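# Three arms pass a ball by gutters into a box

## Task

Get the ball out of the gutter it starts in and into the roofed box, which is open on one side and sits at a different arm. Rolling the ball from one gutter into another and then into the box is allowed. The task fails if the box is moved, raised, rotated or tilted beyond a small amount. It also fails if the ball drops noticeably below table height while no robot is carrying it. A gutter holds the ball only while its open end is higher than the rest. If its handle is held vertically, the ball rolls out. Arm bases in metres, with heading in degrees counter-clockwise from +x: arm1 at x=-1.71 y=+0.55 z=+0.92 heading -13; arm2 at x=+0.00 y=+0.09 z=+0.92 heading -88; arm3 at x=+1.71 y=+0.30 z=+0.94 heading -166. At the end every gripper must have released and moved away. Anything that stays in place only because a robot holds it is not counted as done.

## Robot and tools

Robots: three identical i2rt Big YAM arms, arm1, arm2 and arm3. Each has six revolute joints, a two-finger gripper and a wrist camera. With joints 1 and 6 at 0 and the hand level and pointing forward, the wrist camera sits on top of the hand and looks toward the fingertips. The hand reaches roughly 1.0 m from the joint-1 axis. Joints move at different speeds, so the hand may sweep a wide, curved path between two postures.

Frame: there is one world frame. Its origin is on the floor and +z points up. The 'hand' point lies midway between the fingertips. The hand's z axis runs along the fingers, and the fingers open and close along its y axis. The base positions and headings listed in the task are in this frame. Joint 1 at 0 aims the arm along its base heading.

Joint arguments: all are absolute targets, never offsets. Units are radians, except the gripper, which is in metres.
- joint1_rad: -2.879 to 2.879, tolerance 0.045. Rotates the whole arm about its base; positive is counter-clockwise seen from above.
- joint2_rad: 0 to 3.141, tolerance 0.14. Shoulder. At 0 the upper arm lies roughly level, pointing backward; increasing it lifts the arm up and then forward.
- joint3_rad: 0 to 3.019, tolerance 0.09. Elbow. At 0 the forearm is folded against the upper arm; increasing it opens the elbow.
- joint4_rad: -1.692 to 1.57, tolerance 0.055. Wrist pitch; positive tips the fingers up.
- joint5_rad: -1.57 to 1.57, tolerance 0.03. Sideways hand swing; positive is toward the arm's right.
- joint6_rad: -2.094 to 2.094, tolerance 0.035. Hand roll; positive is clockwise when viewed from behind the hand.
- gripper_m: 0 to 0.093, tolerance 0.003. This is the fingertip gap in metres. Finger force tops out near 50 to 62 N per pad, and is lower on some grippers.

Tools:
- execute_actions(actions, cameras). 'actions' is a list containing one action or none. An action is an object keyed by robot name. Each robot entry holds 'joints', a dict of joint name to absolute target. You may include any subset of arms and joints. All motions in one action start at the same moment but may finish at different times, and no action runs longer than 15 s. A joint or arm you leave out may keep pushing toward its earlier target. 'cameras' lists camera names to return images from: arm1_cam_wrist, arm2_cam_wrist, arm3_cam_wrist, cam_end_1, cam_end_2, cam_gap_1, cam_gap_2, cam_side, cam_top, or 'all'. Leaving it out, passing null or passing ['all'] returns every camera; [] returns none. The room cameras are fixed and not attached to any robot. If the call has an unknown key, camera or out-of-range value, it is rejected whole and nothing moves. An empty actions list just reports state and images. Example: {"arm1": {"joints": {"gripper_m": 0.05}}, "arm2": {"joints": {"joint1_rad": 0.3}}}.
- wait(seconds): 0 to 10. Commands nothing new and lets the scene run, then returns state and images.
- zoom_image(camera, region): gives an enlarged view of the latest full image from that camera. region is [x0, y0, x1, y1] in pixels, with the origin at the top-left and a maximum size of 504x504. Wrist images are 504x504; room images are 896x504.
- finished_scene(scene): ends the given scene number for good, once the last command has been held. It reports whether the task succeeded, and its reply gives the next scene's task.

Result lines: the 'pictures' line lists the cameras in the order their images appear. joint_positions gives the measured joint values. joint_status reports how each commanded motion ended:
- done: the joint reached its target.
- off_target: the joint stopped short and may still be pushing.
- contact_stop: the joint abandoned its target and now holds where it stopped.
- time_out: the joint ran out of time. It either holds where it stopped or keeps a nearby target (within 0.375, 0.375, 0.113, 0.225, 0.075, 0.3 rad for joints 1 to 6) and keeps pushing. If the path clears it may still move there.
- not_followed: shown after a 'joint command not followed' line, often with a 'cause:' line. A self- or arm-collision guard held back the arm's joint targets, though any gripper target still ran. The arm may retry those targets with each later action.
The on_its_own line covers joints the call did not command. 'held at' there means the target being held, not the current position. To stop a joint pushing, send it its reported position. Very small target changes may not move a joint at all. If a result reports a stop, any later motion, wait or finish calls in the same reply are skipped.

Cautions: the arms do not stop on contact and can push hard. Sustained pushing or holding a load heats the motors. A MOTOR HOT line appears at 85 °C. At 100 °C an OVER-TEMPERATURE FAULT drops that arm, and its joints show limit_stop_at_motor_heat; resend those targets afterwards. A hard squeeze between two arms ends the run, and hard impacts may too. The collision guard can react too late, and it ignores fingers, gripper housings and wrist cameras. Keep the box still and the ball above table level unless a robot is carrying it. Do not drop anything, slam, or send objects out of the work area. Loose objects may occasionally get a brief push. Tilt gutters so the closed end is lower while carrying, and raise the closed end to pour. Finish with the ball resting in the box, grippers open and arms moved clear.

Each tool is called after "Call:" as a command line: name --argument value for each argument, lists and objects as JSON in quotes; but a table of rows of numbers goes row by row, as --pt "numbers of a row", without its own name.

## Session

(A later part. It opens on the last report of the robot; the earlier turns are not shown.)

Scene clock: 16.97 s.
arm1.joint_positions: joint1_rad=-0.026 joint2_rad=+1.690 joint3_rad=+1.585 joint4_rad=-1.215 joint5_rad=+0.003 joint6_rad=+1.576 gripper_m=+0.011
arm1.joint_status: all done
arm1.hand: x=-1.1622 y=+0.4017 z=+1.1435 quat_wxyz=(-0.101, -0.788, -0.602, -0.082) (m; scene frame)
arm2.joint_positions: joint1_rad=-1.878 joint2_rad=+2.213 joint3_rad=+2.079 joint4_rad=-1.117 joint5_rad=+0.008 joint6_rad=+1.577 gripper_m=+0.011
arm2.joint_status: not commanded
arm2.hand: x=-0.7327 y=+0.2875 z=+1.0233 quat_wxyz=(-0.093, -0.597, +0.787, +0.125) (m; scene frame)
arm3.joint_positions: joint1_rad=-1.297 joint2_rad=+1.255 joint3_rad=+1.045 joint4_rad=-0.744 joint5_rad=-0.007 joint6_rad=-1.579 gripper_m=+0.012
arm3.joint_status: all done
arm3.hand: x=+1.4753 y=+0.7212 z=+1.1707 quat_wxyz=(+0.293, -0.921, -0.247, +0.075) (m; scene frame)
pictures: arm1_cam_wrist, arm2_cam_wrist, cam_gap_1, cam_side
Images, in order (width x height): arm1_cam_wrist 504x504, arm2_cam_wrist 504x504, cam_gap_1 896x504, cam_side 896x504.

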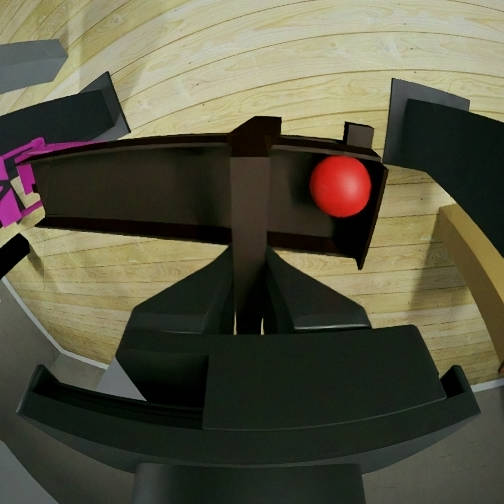

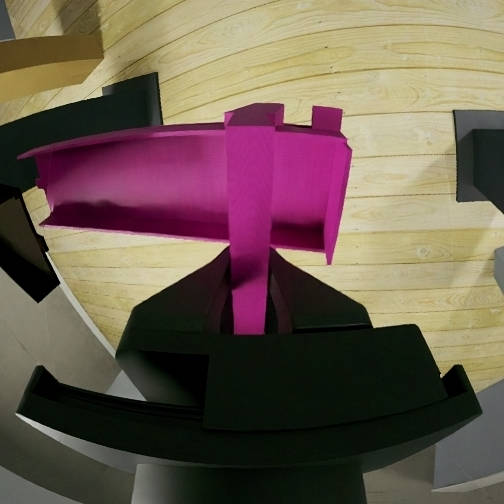

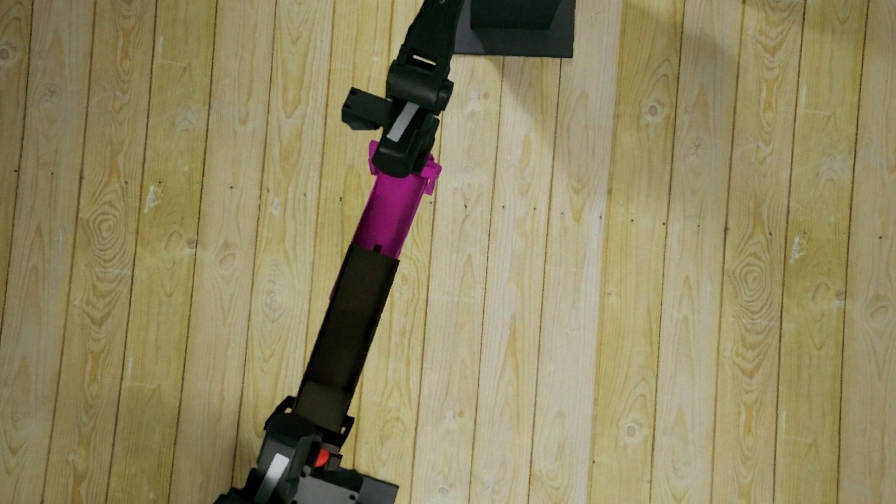

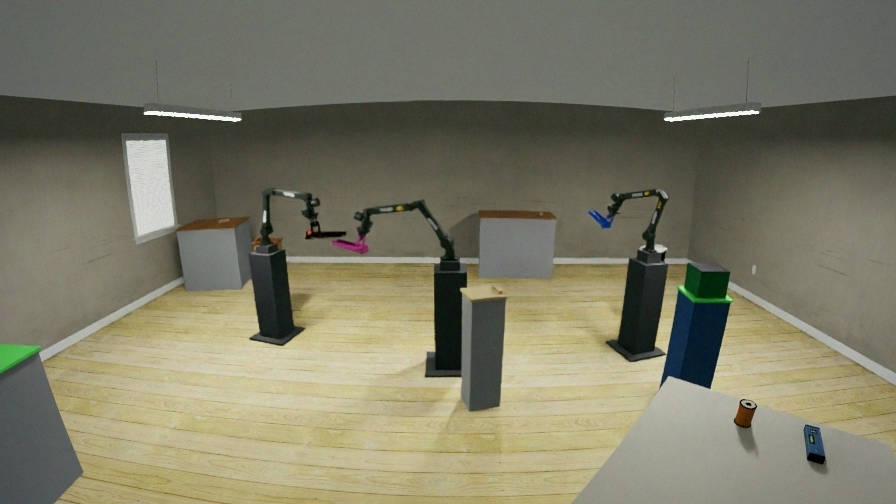

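Call:
execute_actions --actions '[]' --cameras '["cam_gap_1", "cam_side", "arm1_cam_wrist"]'

Scene clock: 17.47 s.
arm1.joint_positions: joint1_rad=-0.026 joint2_rad=+1.690 joint3_rad=+1.585 joint4_rad=-1.215 joint5_rad=+0.003 joint6_rad=+1.576 gripper_m=+0.011
arm1.joint_status: all done
arm1.hand: x=-1.1622 y=+0.4017 z=+1.1435 quat_wxyz=(-0.101, -0.788, -0.602, -0.082) (m; scene frame)
arm2.joint_positions: joint1_rad=-1.878 joint2_rad=+2.213 joint3_rad=+2.079 joint4_rad=-1.117 joint5_rad=+0.008 joint6_rad=+1.577 gripper_m=+0.011
arm2.joint_status: not commanded
arm2.hand: x=-0.7327 y=+0.2875 z=+1.0233 quat_wxyz=(-0.093, -0.597, +0.787, +0.125) (m; scene frame)
arm3.joint_positions: joint1_rad=-1.297 joint2_rad=+1.255 joint3_rad=+1.045 joint4_rad=-0.744 joint5_rad=-0.007 joint6_rad=-1.579 gripper_m=+0.012
arm3.joint_status: all done
arm3.hand: x=+1.4753 y=+0.7212 z=+1.1707 quat_wxyz=(+0.293, -0.921, -0.247, +0.075) (m; scene frame)
pictures: arm1_cam_wrist, cam_gap_1, cam_side
Images, in order (width x height): arm1_cam_wrist 504x504, cam_gap_1 896x504, cam_side 896x504.

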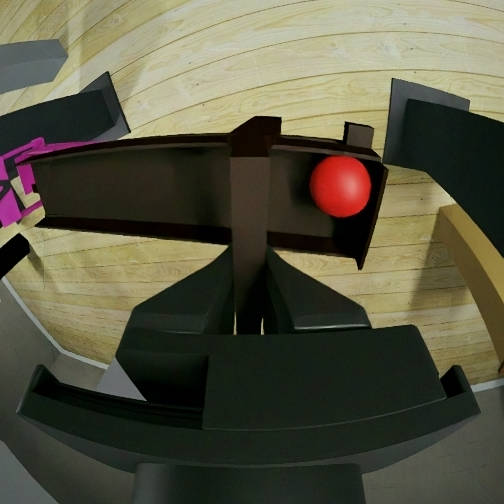

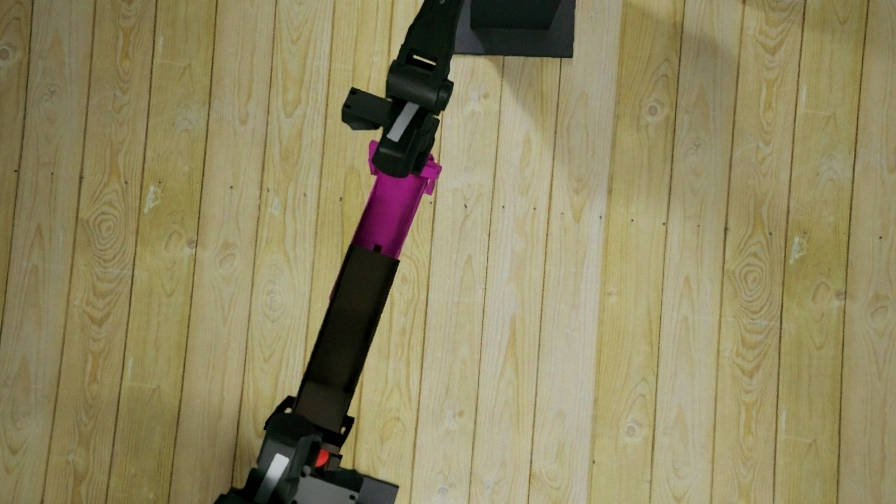

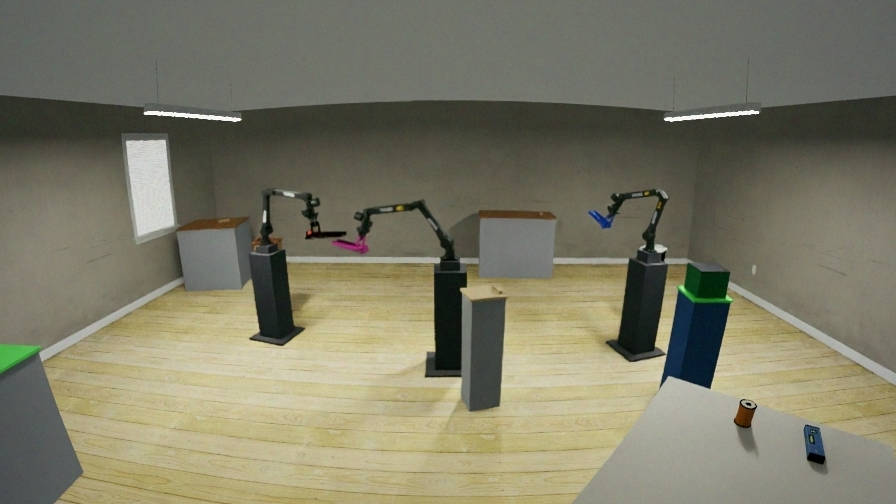

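Call:
zoom_image --camera "cam_side" --region '[280, 200, 400, 268]'

Region (280, 200, 400, 268) of cam_side's 896x504 image, scaled by 4.200, with more detail than that image has; it fills the top 286 rows of this view, and the rest is white.

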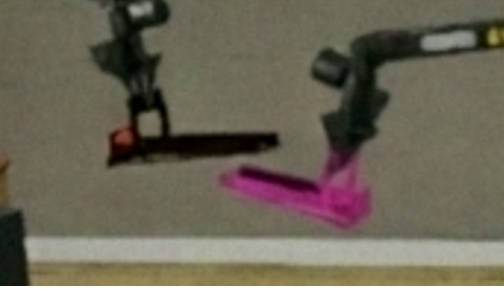

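Call:
execute_actions --actions '[{"arm1": {"joints": {"joint4_rad": -1.37}}, "arm3": {"joints": {"joint1_rad": 1.42}}}]' --cameras '["cam_gap_1", "cam_side", "arm3_cam_wrist"]'

Scene clock: 20.37 s.
arm1.joint_positions: joint1_rad=-0.026 joint2_rad=+1.690 joint3_rad=+1.585 joint4_rad=-1.361 joint5_rad=+0.003 joint6_rad=+1.576 gripper_m=+0.011
arm1.joint_status: all done
arm1.hand: x=-1.1961 y=+0.4107 z=+1.1368 quat_wxyz=(-0.044, -0.793, -0.606, -0.038) (m; scene frame)
arm2.joint_positions: joint1_rad=-1.878 joint2_rad=+2.213 joint3_rad=+2.079 joint4_rad=-1.123 joint5_rad=+0.006 joint6_rad=+1.579 gripper_m=+0.011
arm2.joint_status: not commanded
arm2.hand: x=-0.7314 y=+0.2869 z=+1.0229 quat_wxyz=(-0.092, -0.596, +0.788, +0.123) (m; scene frame)
arm3.joint_positions: joint1_rad=+1.425 joint2_rad=+1.256 joint3_rad=+1.045 joint4_rad=-0.744 joint5_rad=-0.005 joint6_rad=-1.580 gripper_m=+0.012
arm3.joint_status: all done
arm3.hand: x=+1.7582 y=-0.1833 z=+1.1704 quat_wxyz=(-0.019, +0.048, -0.952, +0.302) (m; scene frame)
pictures: arm3_cam_wrist, cam_gap_1, cam_side
Images, in order (width x height): arm3_cam_wrist 504x504, cam_gap_1 896x504, cam_side 896x504.

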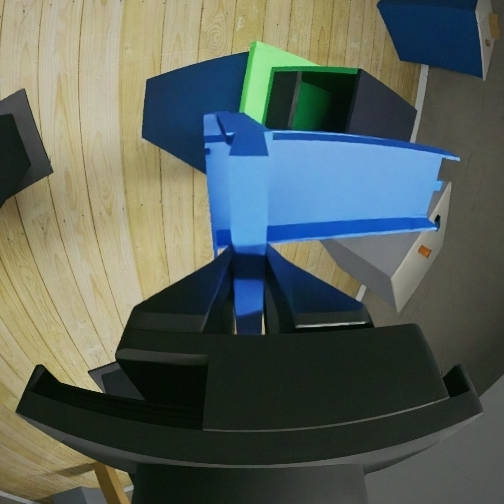

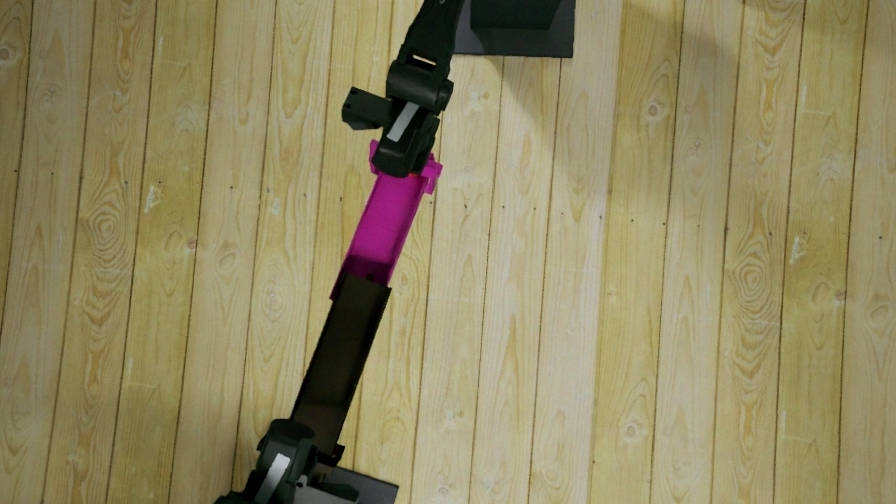

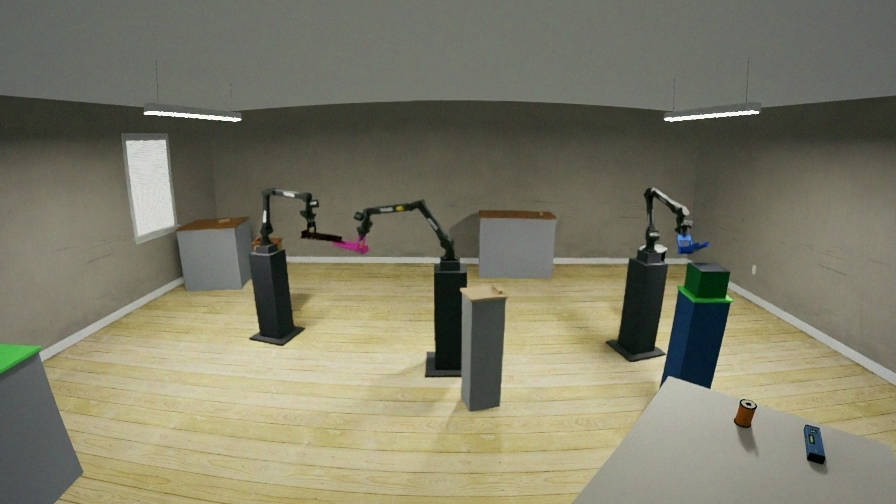

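Call:
zoom_image --camera "arm3_cam_wrist" --region '[230, 20, 430, 160]'

Call:
execute_actions --actions '[]' --cameras '["arm2_cam_wrist", "cam_top", "cam_end_2"]'

Region (230, 20, 430, 160) of arm3_cam_wrist's 504x504 image, scaled by 2.520, with more detail than that image has; it fills the top 353 rows of this view, and the rest is white.

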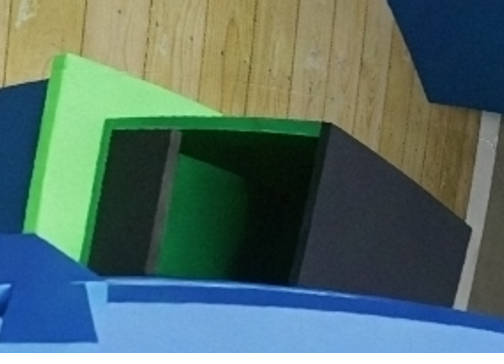

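Scene clock: 20.43 s.
arm1.joint_positions: joint1_rad=-0.026 joint2_rad=+1.690 joint3_rad=+1.585 joint4_rad=-1.361 joint5_rad=+0.003 joint6_rad=+1.576 gripper_m=+0.011
arm1.joint_status: all done
arm1.hand: x=-1.1961 y=+0.4107 z=+1.1368 quat_wxyz=(-0.044, -0.793, -0.606, -0.038) (m; scene frame)
arm2.joint_positions: joint1_rad=-1.878 joint2_rad=+2.213 joint3_rad=+2.079 joint4_rad=-1.123 joint5_rad=+0.006 joint6_rad=+1.579 gripper_m=+0.011
arm2.joint_status: not commanded
arm2.hand: x=-0.7314 y=+0.2869 z=+1.0229 quat_wxyz=(-0.092, -0.596, +0.788, +0.123) (m; scene frame)
arm3.joint_positions: joint1_rad=+1.425 joint2_rad=+1.256 joint3_rad=+1.045 joint4_rad=-0.744 joint5_rad=-0.005 joint6_rad=-1.580 gripper_m=+0.012
arm3.joint_status: all done
arm3.hand: x=+1.7582 y=-0.1833 z=+1.1704 quat_wxyz=(-0.019, +0.048, -0.952, +0.302) (m; scene frame)
pictures: arm2_cam_wrist, cam_end_2, cam_top
Images, in order (width x height): arm2_cam_wrist 504x504, cam_end_2 896x504, cam_top 896x504.

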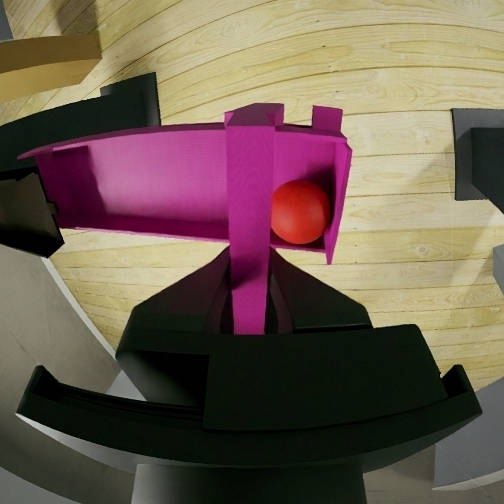

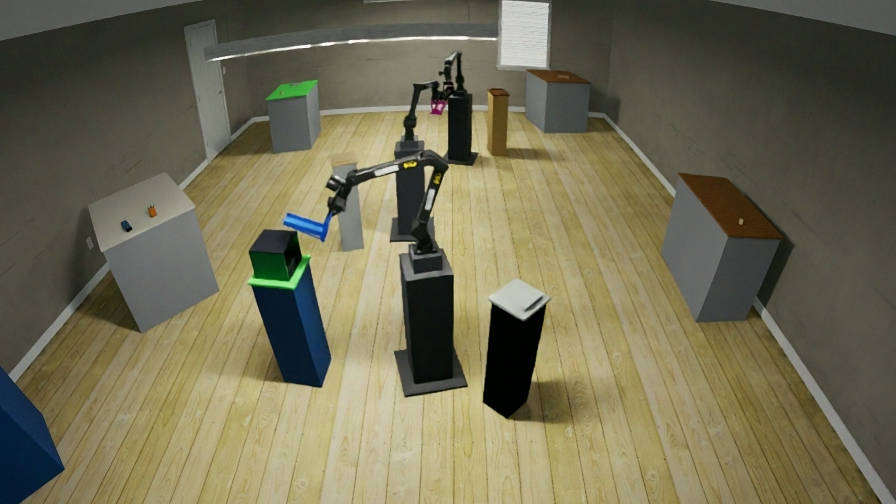

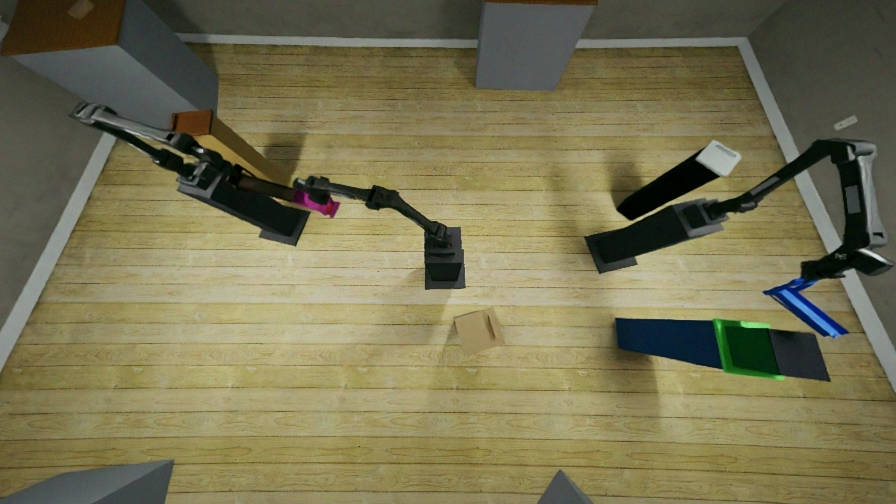

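Call:
execute_actions --actions '[{"arm1": {"joints": {"joint1_rad": 0.35, "joint2_rad": 1.5}}, "arm3": {"joints": {"joint1_rad": 1.75}}}]' --cameras '["arm3_cam_wrist", "cam_gap_1"]'

Scene clock: 22.00 s.
arm1.joint_positions: joint1_rad=+0.356 joint2_rad=+1.497 joint3_rad=+1.585 joint4_rad=-1.361 joint5_rad=+0.003 joint6_rad=+1.576 gripper_m=+0.011
arm1.joint_status: all done
arm1.hand: x=-1.2085 y=+0.6117 z=+1.2356 quat_wxyz=(-0.102, -0.657, -0.738, -0.116) (m; scene frame)
arm2.joint_positions: joint1_rad=-1.878 joint2_rad=+2.213 joint3_rad=+2.079 joint4_rad=-1.123 joint5_rad=+0.006 joint6_rad=+1.579 gripper_m=+0.011
arm2.joint_status: not commanded
arm2.hand: x=-0.7314 y=+0.2869 z=+1.0229 quat_wxyz=(-0.092, -0.596, +0.788, +0.123) (m; scene frame)
arm3.joint_positions: joint1_rad=+1.757 joint2_rad=+1.256 joint3_rad=+1.045 joint4_rad=-0.744 joint5_rad=-0.007 joint6_rad=-1.580 gripper_m=+0.012
arm3.joint_status: all done
arm3.hand: x=+1.9134 y=-0.1421 z=+1.1716 quat_wxyz=(-0.069, +0.205, -0.931, +0.295) (m; scene frame)
pictures: arm3_cam_wrist, cam_gap_1
Images, in order (width x height): arm3_cam_wrist 504x504, cam_gap_1 896x504.

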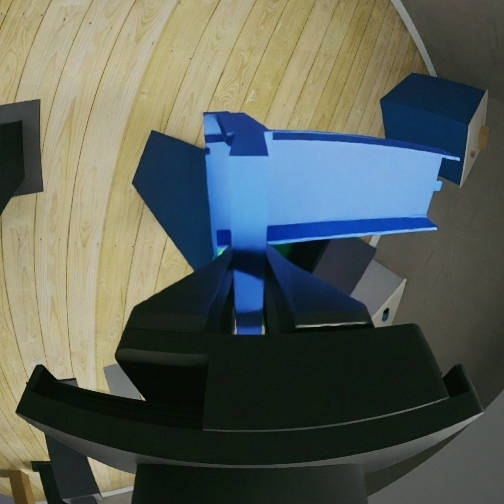

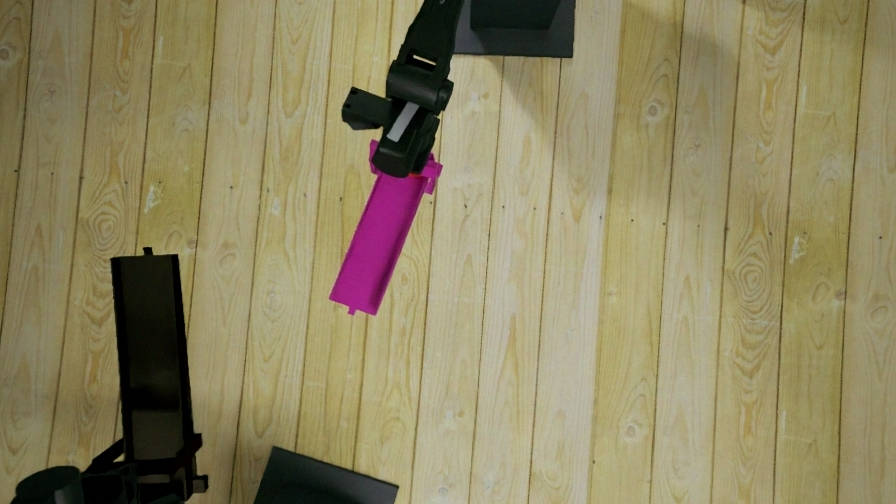

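Call:
execute_actions --actions '[{"arm1": {"joints": {"joint1_rad": 2.082, "joint2_rad": 1.62, "joint3_rad": 1.331, "joint4_rad": -1.057, "joint5_rad": -0.208, "joint6_rad": 0.129}}, "arm2": {"joints": {"joint1_rad": 0.1, "joint2_rad": 1.45, "joint3_rad": 1.59, "joint4_rad": -1.1}}, "arm3": {"joints": {"joint1_rad": 1.12}}}]' --cameras '["arm3_cam_wrist", "arm2_cam_wrist", "arm1_cam_wrist"]'

Scene clock: 24.73 s.
arm1.joint_positions: joint1_rad=+2.090 joint2_rad=+1.638 joint3_rad=+1.321 joint4_rad=-1.060 joint5_rad=-0.206 joint6_rad=+0.142 gripper_m=+0.012
arm1.joint_status: all done
arm1.hand: x=-1.8977 y=+1.0441 z=+1.0649 quat_wxyz=(+0.028, +0.756, -0.641, -0.133) (m; scene frame)
arm2.joint_positions: joint1_rad=+0.110 joint2_rad=+1.462 joint3_rad=+1.585 joint4_rad=-1.104 joint5_rad=+0.001 joint6_rad=+1.581 gripper_m=+0.011
arm2.joint_status: all done
arm2.hand: x=+0.0821 y=-0.4700 z=+1.2791 quat_wxyz=(-0.291, -0.954, -0.067, -0.026) (m; scene frame)
arm3.joint_positions: joint1_rad=+1.116 joint2_rad=+1.256 joint3_rad=+1.045 joint4_rad=-0.744 joint5_rad=-0.004 joint6_rad=-1.581 gripper_m=+0.012
arm3.joint_status: all done
arm3.hand: x=+1.6094 y=-0.1741 z=+1.1693 quat_wxyz=(+0.029, -0.099, -0.948, +0.300) (m; scene frame)
pictures: arm1_cam_wrist, arm2_cam_wrist, arm3_cam_wrist
Images, in order (width x height): arm1_cam_wrist 504x504, arm2_cam_wrist 504x504, arm3_cam_wrist 504x504.

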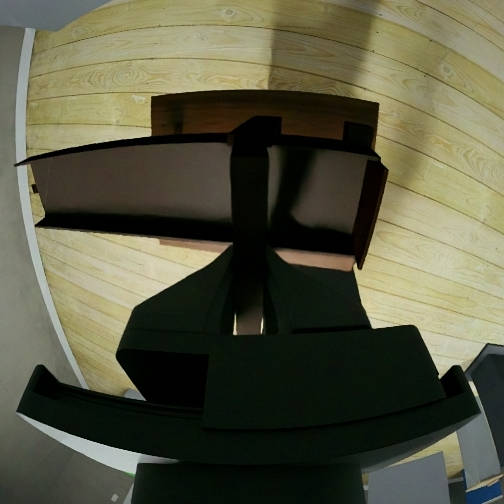

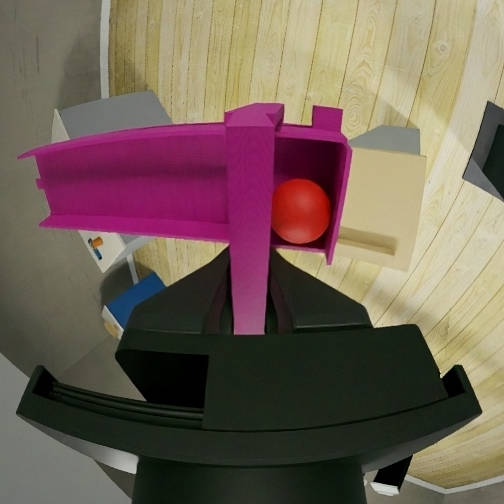

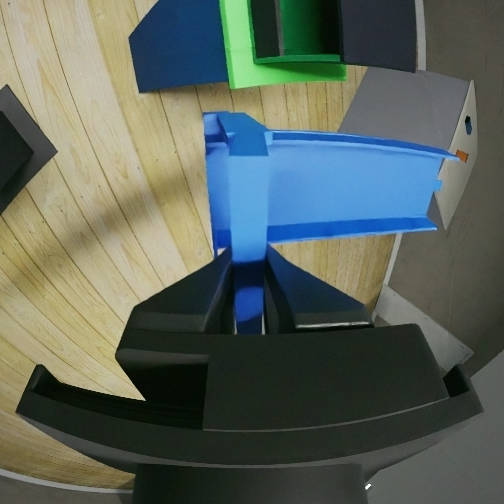

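Call:
zoom_image --camera "arm3_cam_wrist" --region '[210, 0, 430, 110]'

Region (210, 0, 430, 110) of arm3_cam_wrist's 504x504 image, scaled by 2.291, with more detail than that image has.

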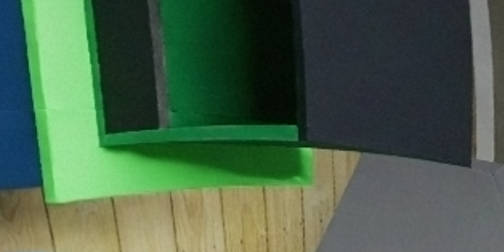

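Call:
execute_actions --actions '[{"arm1": {"joints": {"joint1_rad": 2.075, "joint2_rad": 1.785, "joint6_rad": 0.118}}, "arm2": {"joints": {"joint1_rad": 1.655}}, "arm3": {"joints": {"joint1_rad": -0.12, "joint2_rad": 2.16, "joint3_rad": 2.03, "joint4_rad": -1.05}}}]' --cameras '["cam_gap_2", "cam_side", "arm1_cam_wrist"]'

Scene clock: 28.30 s.
arm1.joint_positions: joint1_rad=+2.080 joint2_rad=+1.793 joint3_rad=+1.321 joint4_rad=-1.061 joint5_rad=-0.206 joint6_rad=+0.129 gripper_m=+0.012
arm1.joint_status: all done
arm1.hand: x=-1.8909 y=+1.0428 z=+0.9872 quat_wxyz=(+0.069, +0.755, -0.649, -0.069) (m; scene frame)
arm2.joint_positions: joint1_rad=+1.662 joint2_rad=+1.468 joint3_rad=+1.585 joint4_rad=-1.104 joint5_rad=+0.001 joint6_rad=+1.581 gripper_m=+0.011
arm2.joint_status: all done
arm2.hand: x=+0.5582 y=+0.1615 z=+1.2768 quat_wxyz=(-0.192, -0.634, -0.717, -0.218) (m; scene frame)
arm3.joint_positions: joint1_rad=-0.115 joint2_rad=+2.187 joint3_rad=+1.951 joint4_rad=-1.048 joint5_rad=-0.004 joint6_rad=-1.581 gripper_m=+0.012
arm3.joint_status: all done
arm3.hand: x=+0.9828 y=+0.2090 z=+1.0103 quat_wxyz=(+0.092, -0.652, -0.746, +0.105) (m; scene frame)
pictures: arm1_cam_wrist, cam_gap_2, cam_side
Images, in order (width x height): arm1_cam_wrist 504x504, cam_gap_2 896x504, cam_side 896x504.

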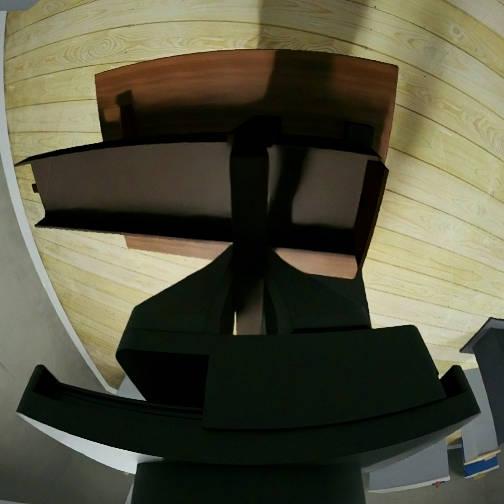

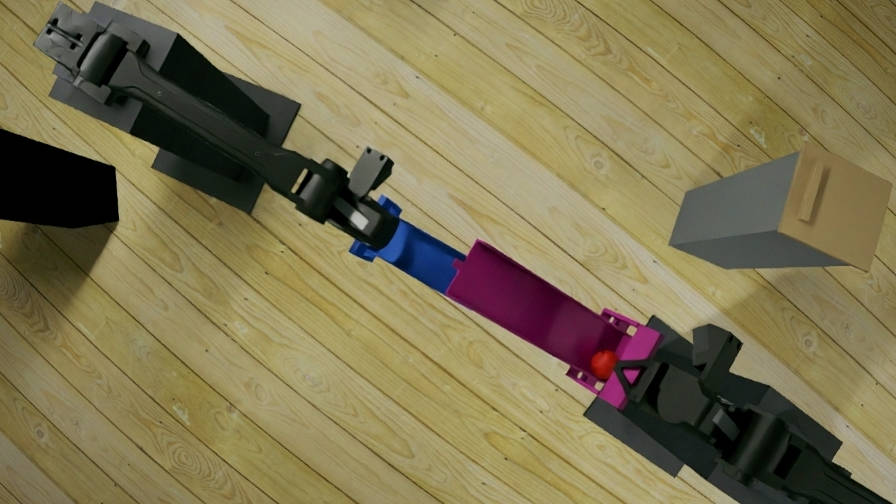

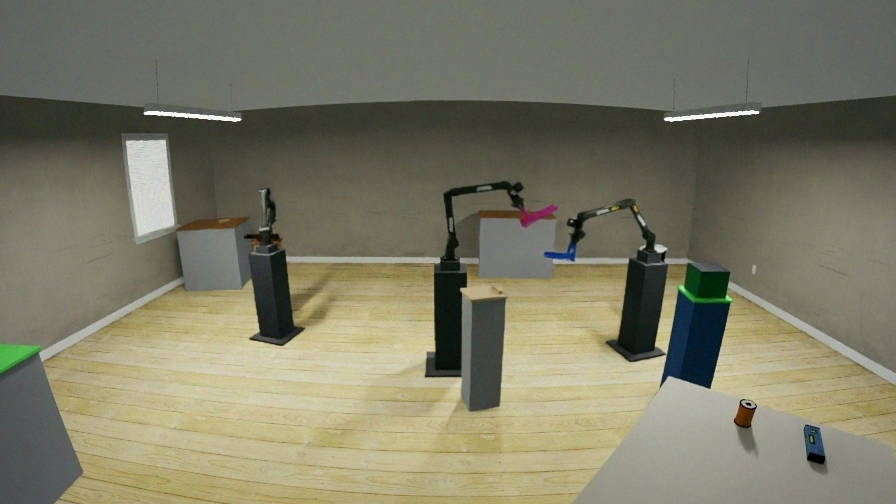

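Call:
execute_actions --actions '[{"arm1": {"joints": {"gripper_m": 0.06}}, "arm2": {"joints": {"joint2_rad": 1.69, "joint4_rad": -1.21}}, "arm3": {"joints": {"joint3_rad": 2.075}}}]' --cameras '["cam_gap_2", "cam_side", "arm1_cam_wrist"]'

Scene clock: 29.93 s.
arm1.joint_positions: joint1_rad=+2.080 joint2_rad=+1.790 joint3_rad=+1.321 joint4_rad=-1.061 joint5_rad=-0.206 joint6_rad=+0.129 gripper_m=+0.060
arm1.joint_status: all done
arm1.hand: x=-1.8909 y=+1.0429 z=+0.9888 quat_wxyz=(+0.068, +0.755, -0.649, -0.071) (m; scene frame)
arm2.joint_positions: joint1_rad=+1.662 joint2_rad=+1.724 joint3_rad=+1.567 joint4_rad=-1.211 joint5_rad=+0.001 joint6_rad=+1.581 gripper_m=+0.011
arm2.joint_status: all done
arm2.hand: x=+0.5673 y=+0.1621 z=+1.1172 quat_wxyz=(-0.070, -0.659, -0.745, -0.077) (m; scene frame)
arm3.joint_positions: joint1_rad=-0.115 joint2_rad=+2.185 joint3_rad=+1.999 joint4_rad=-1.050 joint5_rad=-0.004 joint6_rad=-1.581 gripper_m=+0.012
arm3.joint_status: all done
arm3.hand: x=+0.9681 y=+0.2072 z=+1.0327 quat_wxyz=(+0.108, -0.649, -0.743, +0.122) (m; scene frame)
pictures: arm1_cam_wrist, cam_gap_2, cam_side
Images, in order (width x height): arm1_cam_wrist 504x504, cam_gap_2 896x504, cam_side 896x504.

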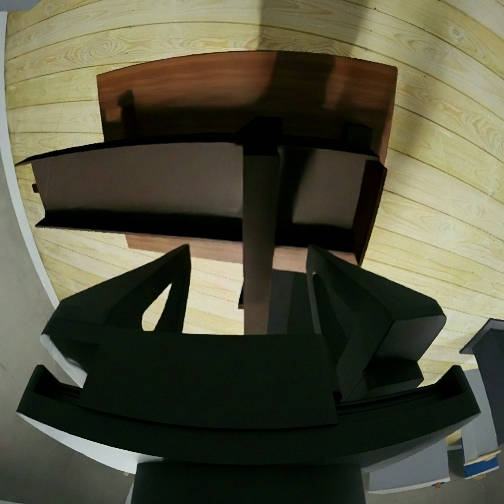

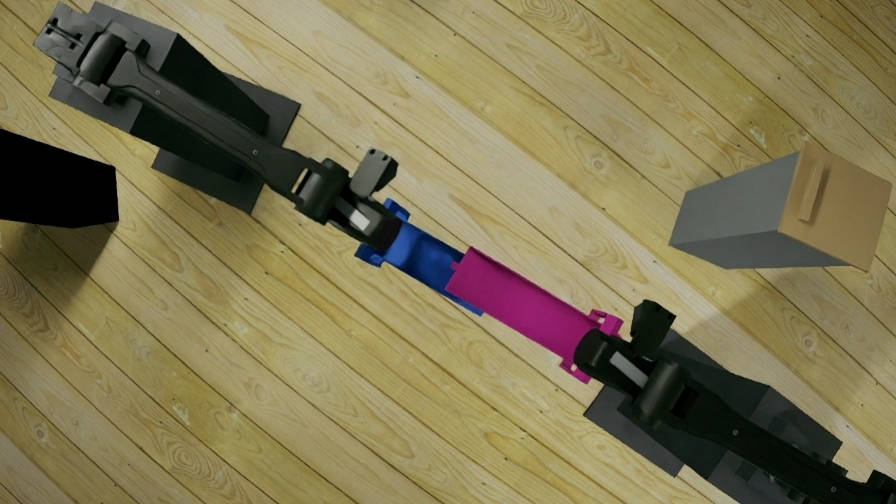

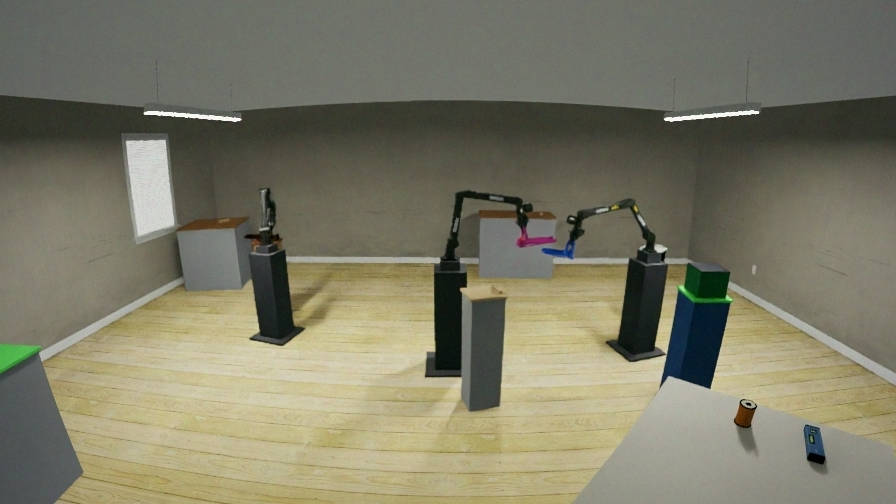

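Call:
zoom_image --camera "cam_side" --region '[500, 210, 600, 270]'

Call:
zoom_image --camera "cam_gap_2" --region '[340, 180, 640, 400]'

Region (500, 210, 600, 270) of cam_side's 896x504 image, scaled by 5.040, with more detail than that image has; it fills the top 302 rows of this view, and the rest is white.

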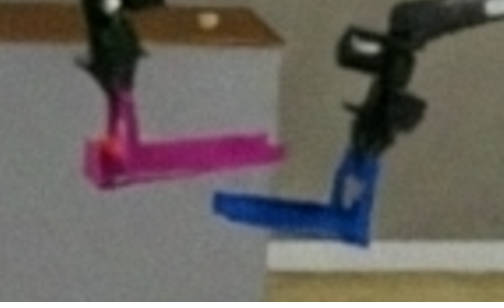

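Region (340, 180, 640, 400) of cam_gap_2's 896x504 image, scaled by 1.680, with more detail than that image has; it fills the top 370 rows of this view, and the rest is white.

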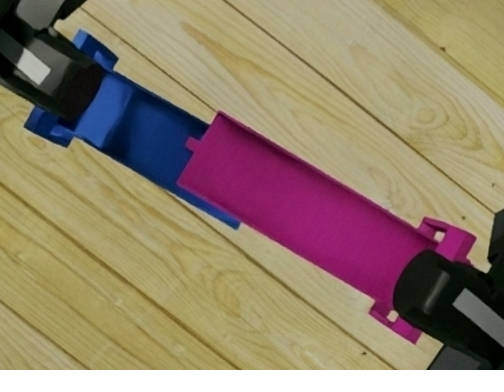

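Call:
execute_actions --actions '[{"arm1": {"joints": {"joint2_rad": 1.4}}, "arm2": {"joints": {"joint4_rad": -1.315}}, "arm3": {"joints": {"joint2_rad": 2.18, "joint6_rad": -1.61}}}]' --cameras '["cam_gap_2", "cam_side"]'

Scene clock: 31.80 s.
arm1.joint_positions: joint1_rad=+2.080 joint2_rad=+1.390 joint3_rad=+1.321 joint4_rad=-1.061 joint5_rad=-0.206 joint6_rad=+0.129 gripper_m=+0.060
arm1.joint_status: all done
arm1.hand: x=-1.8891 y=+1.0263 z=+1.1875 quat_wxyz=(-0.042, +0.751, -0.616, -0.234) (m; scene frame)
arm2.joint_positions: joint1_rad=+1.662 joint2_rad=+1.724 joint3_rad=+1.567 joint4_rad=-1.310 joint5_rad=+0.001 joint6_rad=+1.581 gripper_m=+0.011
arm2.joint_status: all done
arm2.hand: x=+0.5434 y=+0.1589 z=+1.1134 quat_wxyz=(-0.038, -0.662, -0.748, -0.040) (m; scene frame)
arm3.joint_positions: joint1_rad=-0.115 joint2_rad=+2.185 joint3_rad=+1.999 joint4_rad=-1.050 joint5_rad=-0.004 joint6_rad=-1.603 gripper_m=+0.012
arm3.joint_status: all done
arm3.hand: x=+0.9681 y=+0.2072 z=+1.0327 quat_wxyz=(+0.109, -0.641, -0.750, +0.121) (m; scene frame)
pictures: cam_gap_2, cam_side
Images, in order (width x height): cam_gap_2 896x504, cam_side 896x504.

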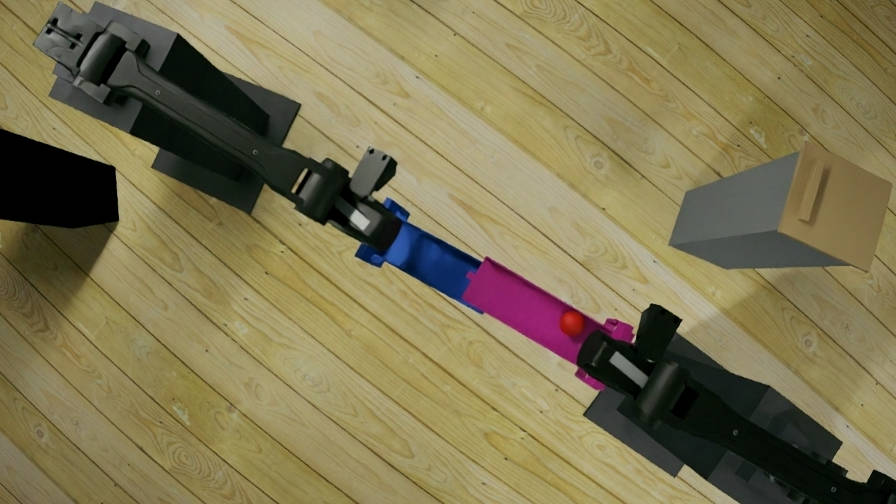

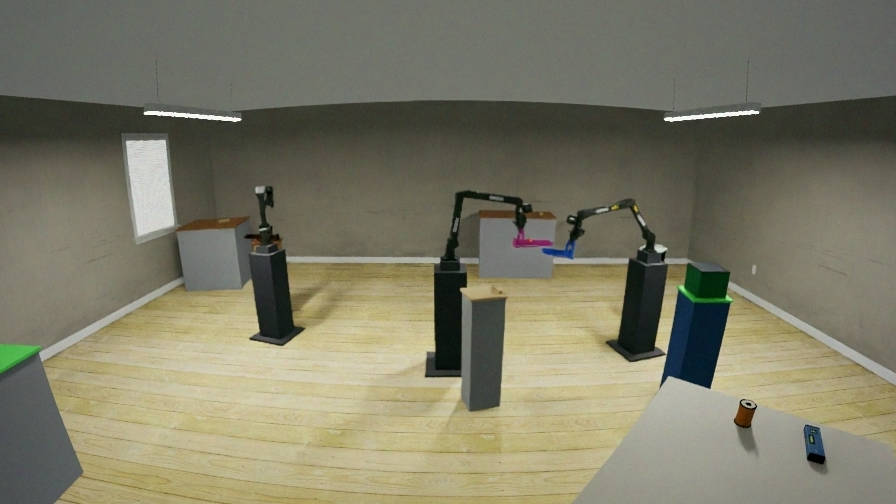

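Call:
wait --seconds 1.8

Scene clock: 33.63 s.
arm1.joint_positions: joint1_rad=+2.080 joint2_rad=+1.390 joint3_rad=+1.321 joint4_rad=-1.061 joint5_rad=-0.206 joint6_rad=+0.129 gripper_m=+0.060
arm1.joint_status: all done
arm1.hand: x=-1.8891 y=+1.0263 z=+1.1875 quat_wxyz=(-0.042, +0.751, -0.616, -0.234) (m; scene frame)
arm2.joint_positions: joint1_rad=+1.662 joint2_rad=+1.724 joint3_rad=+1.567 joint4_rad=-1.312 joint5_rad=+0.001 joint6_rad=+1.581 gripper_m=+0.011
arm2.joint_status: all done
arm2.hand: x=+0.5429 y=+0.1588 z=+1.1133 quat_wxyz=(-0.037, -0.662, -0.748, -0.039) (m; scene frame)
arm3.joint_positions: joint1_rad=-0.115 joint2_rad=+2.186 joint3_rad=+1.999 joint4_rad=-1.055 joint5_rad=-0.004 joint6_rad=-1.605 gripper_m=+0.012
arm3.joint_status: all done
arm3.hand: x=+0.9692 y=+0.2073 z=+1.0315 quat_wxyz=(+0.107, -0.641, -0.751, +0.119) (m; scene frame)
wait: 1.80 s; at rest by 0.23 s
pictures: arm1_cam_wrist, arm2_cam_wrist, arm3_cam_wrist, cam_end_1, cam_end_2, cam_gap_1, cam_gap_2, cam_side, cam_top
Images, in order (width x height): arm1_cam_wrist 504x504, arm2_cam_wrist 504x504, arm3_cam_wrist 504x504, cam_end_1 896x504, cam_end_2 896x504, cam_gap_1 896x504, cam_gap_2 896x504, cam_side 896x504, cam_top 896x504.

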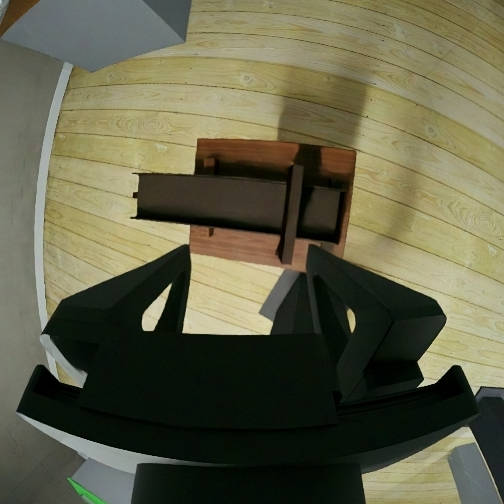

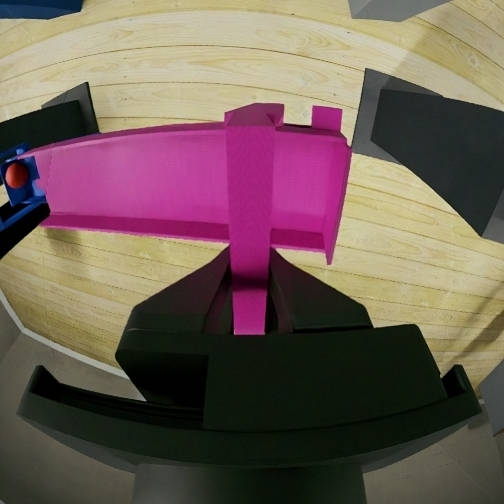

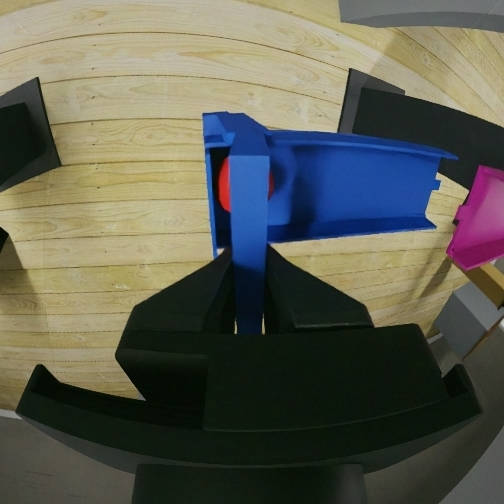

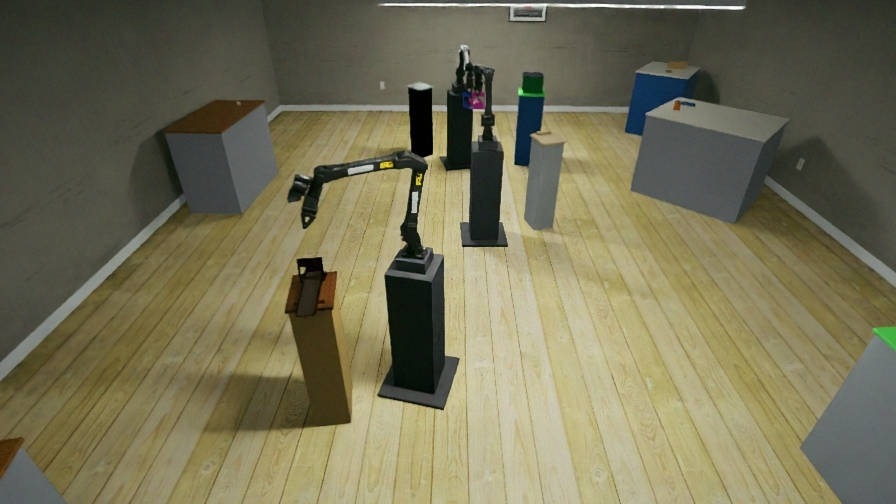

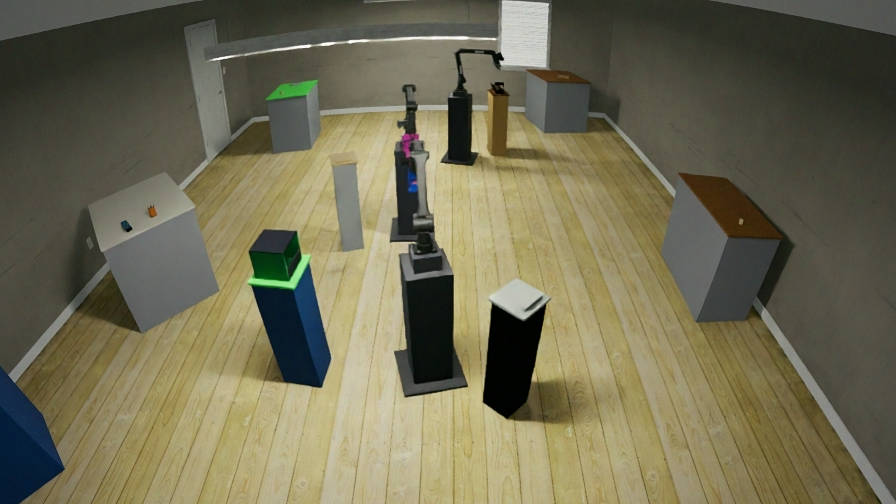

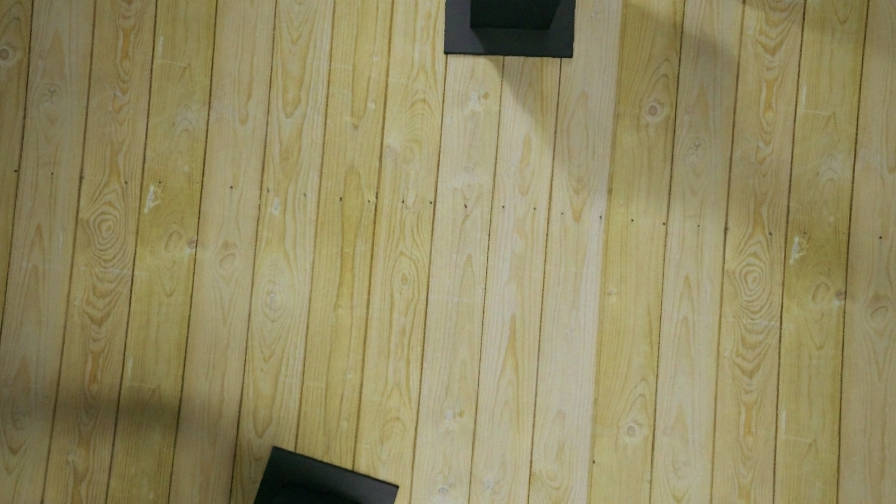

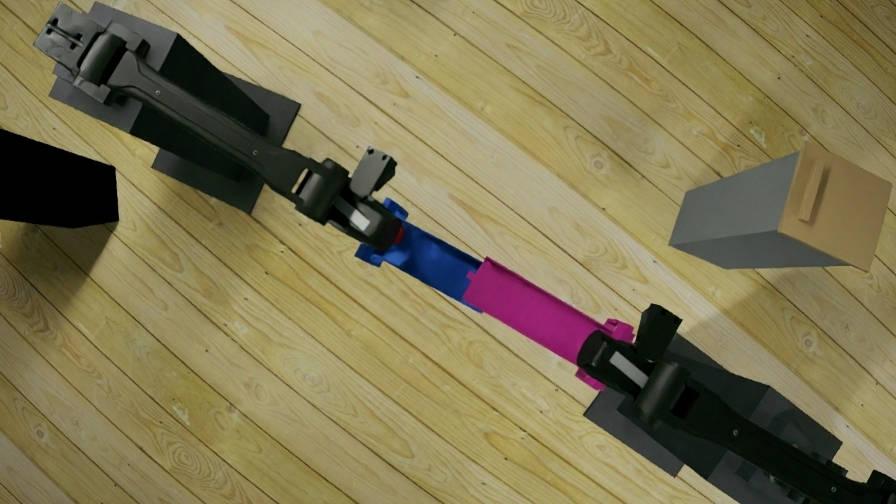

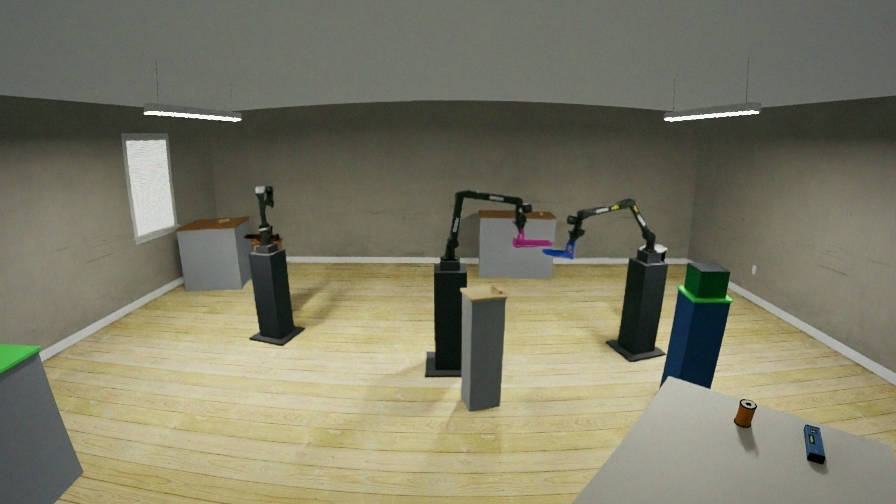

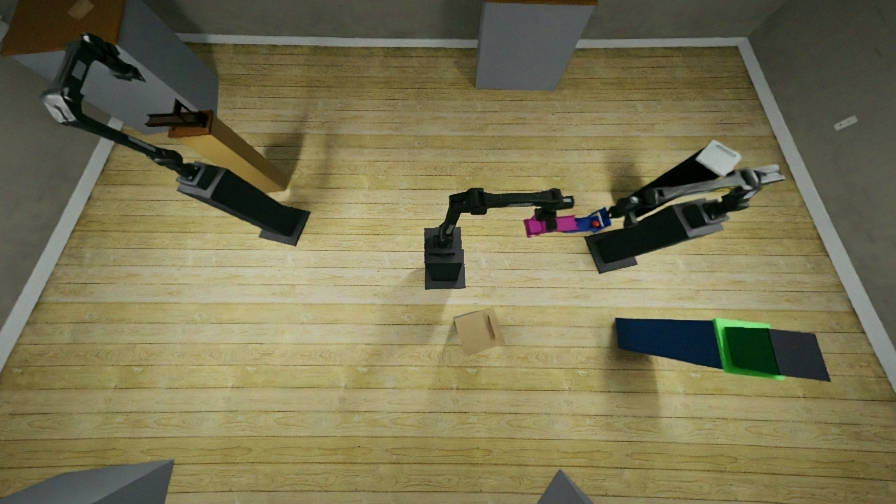

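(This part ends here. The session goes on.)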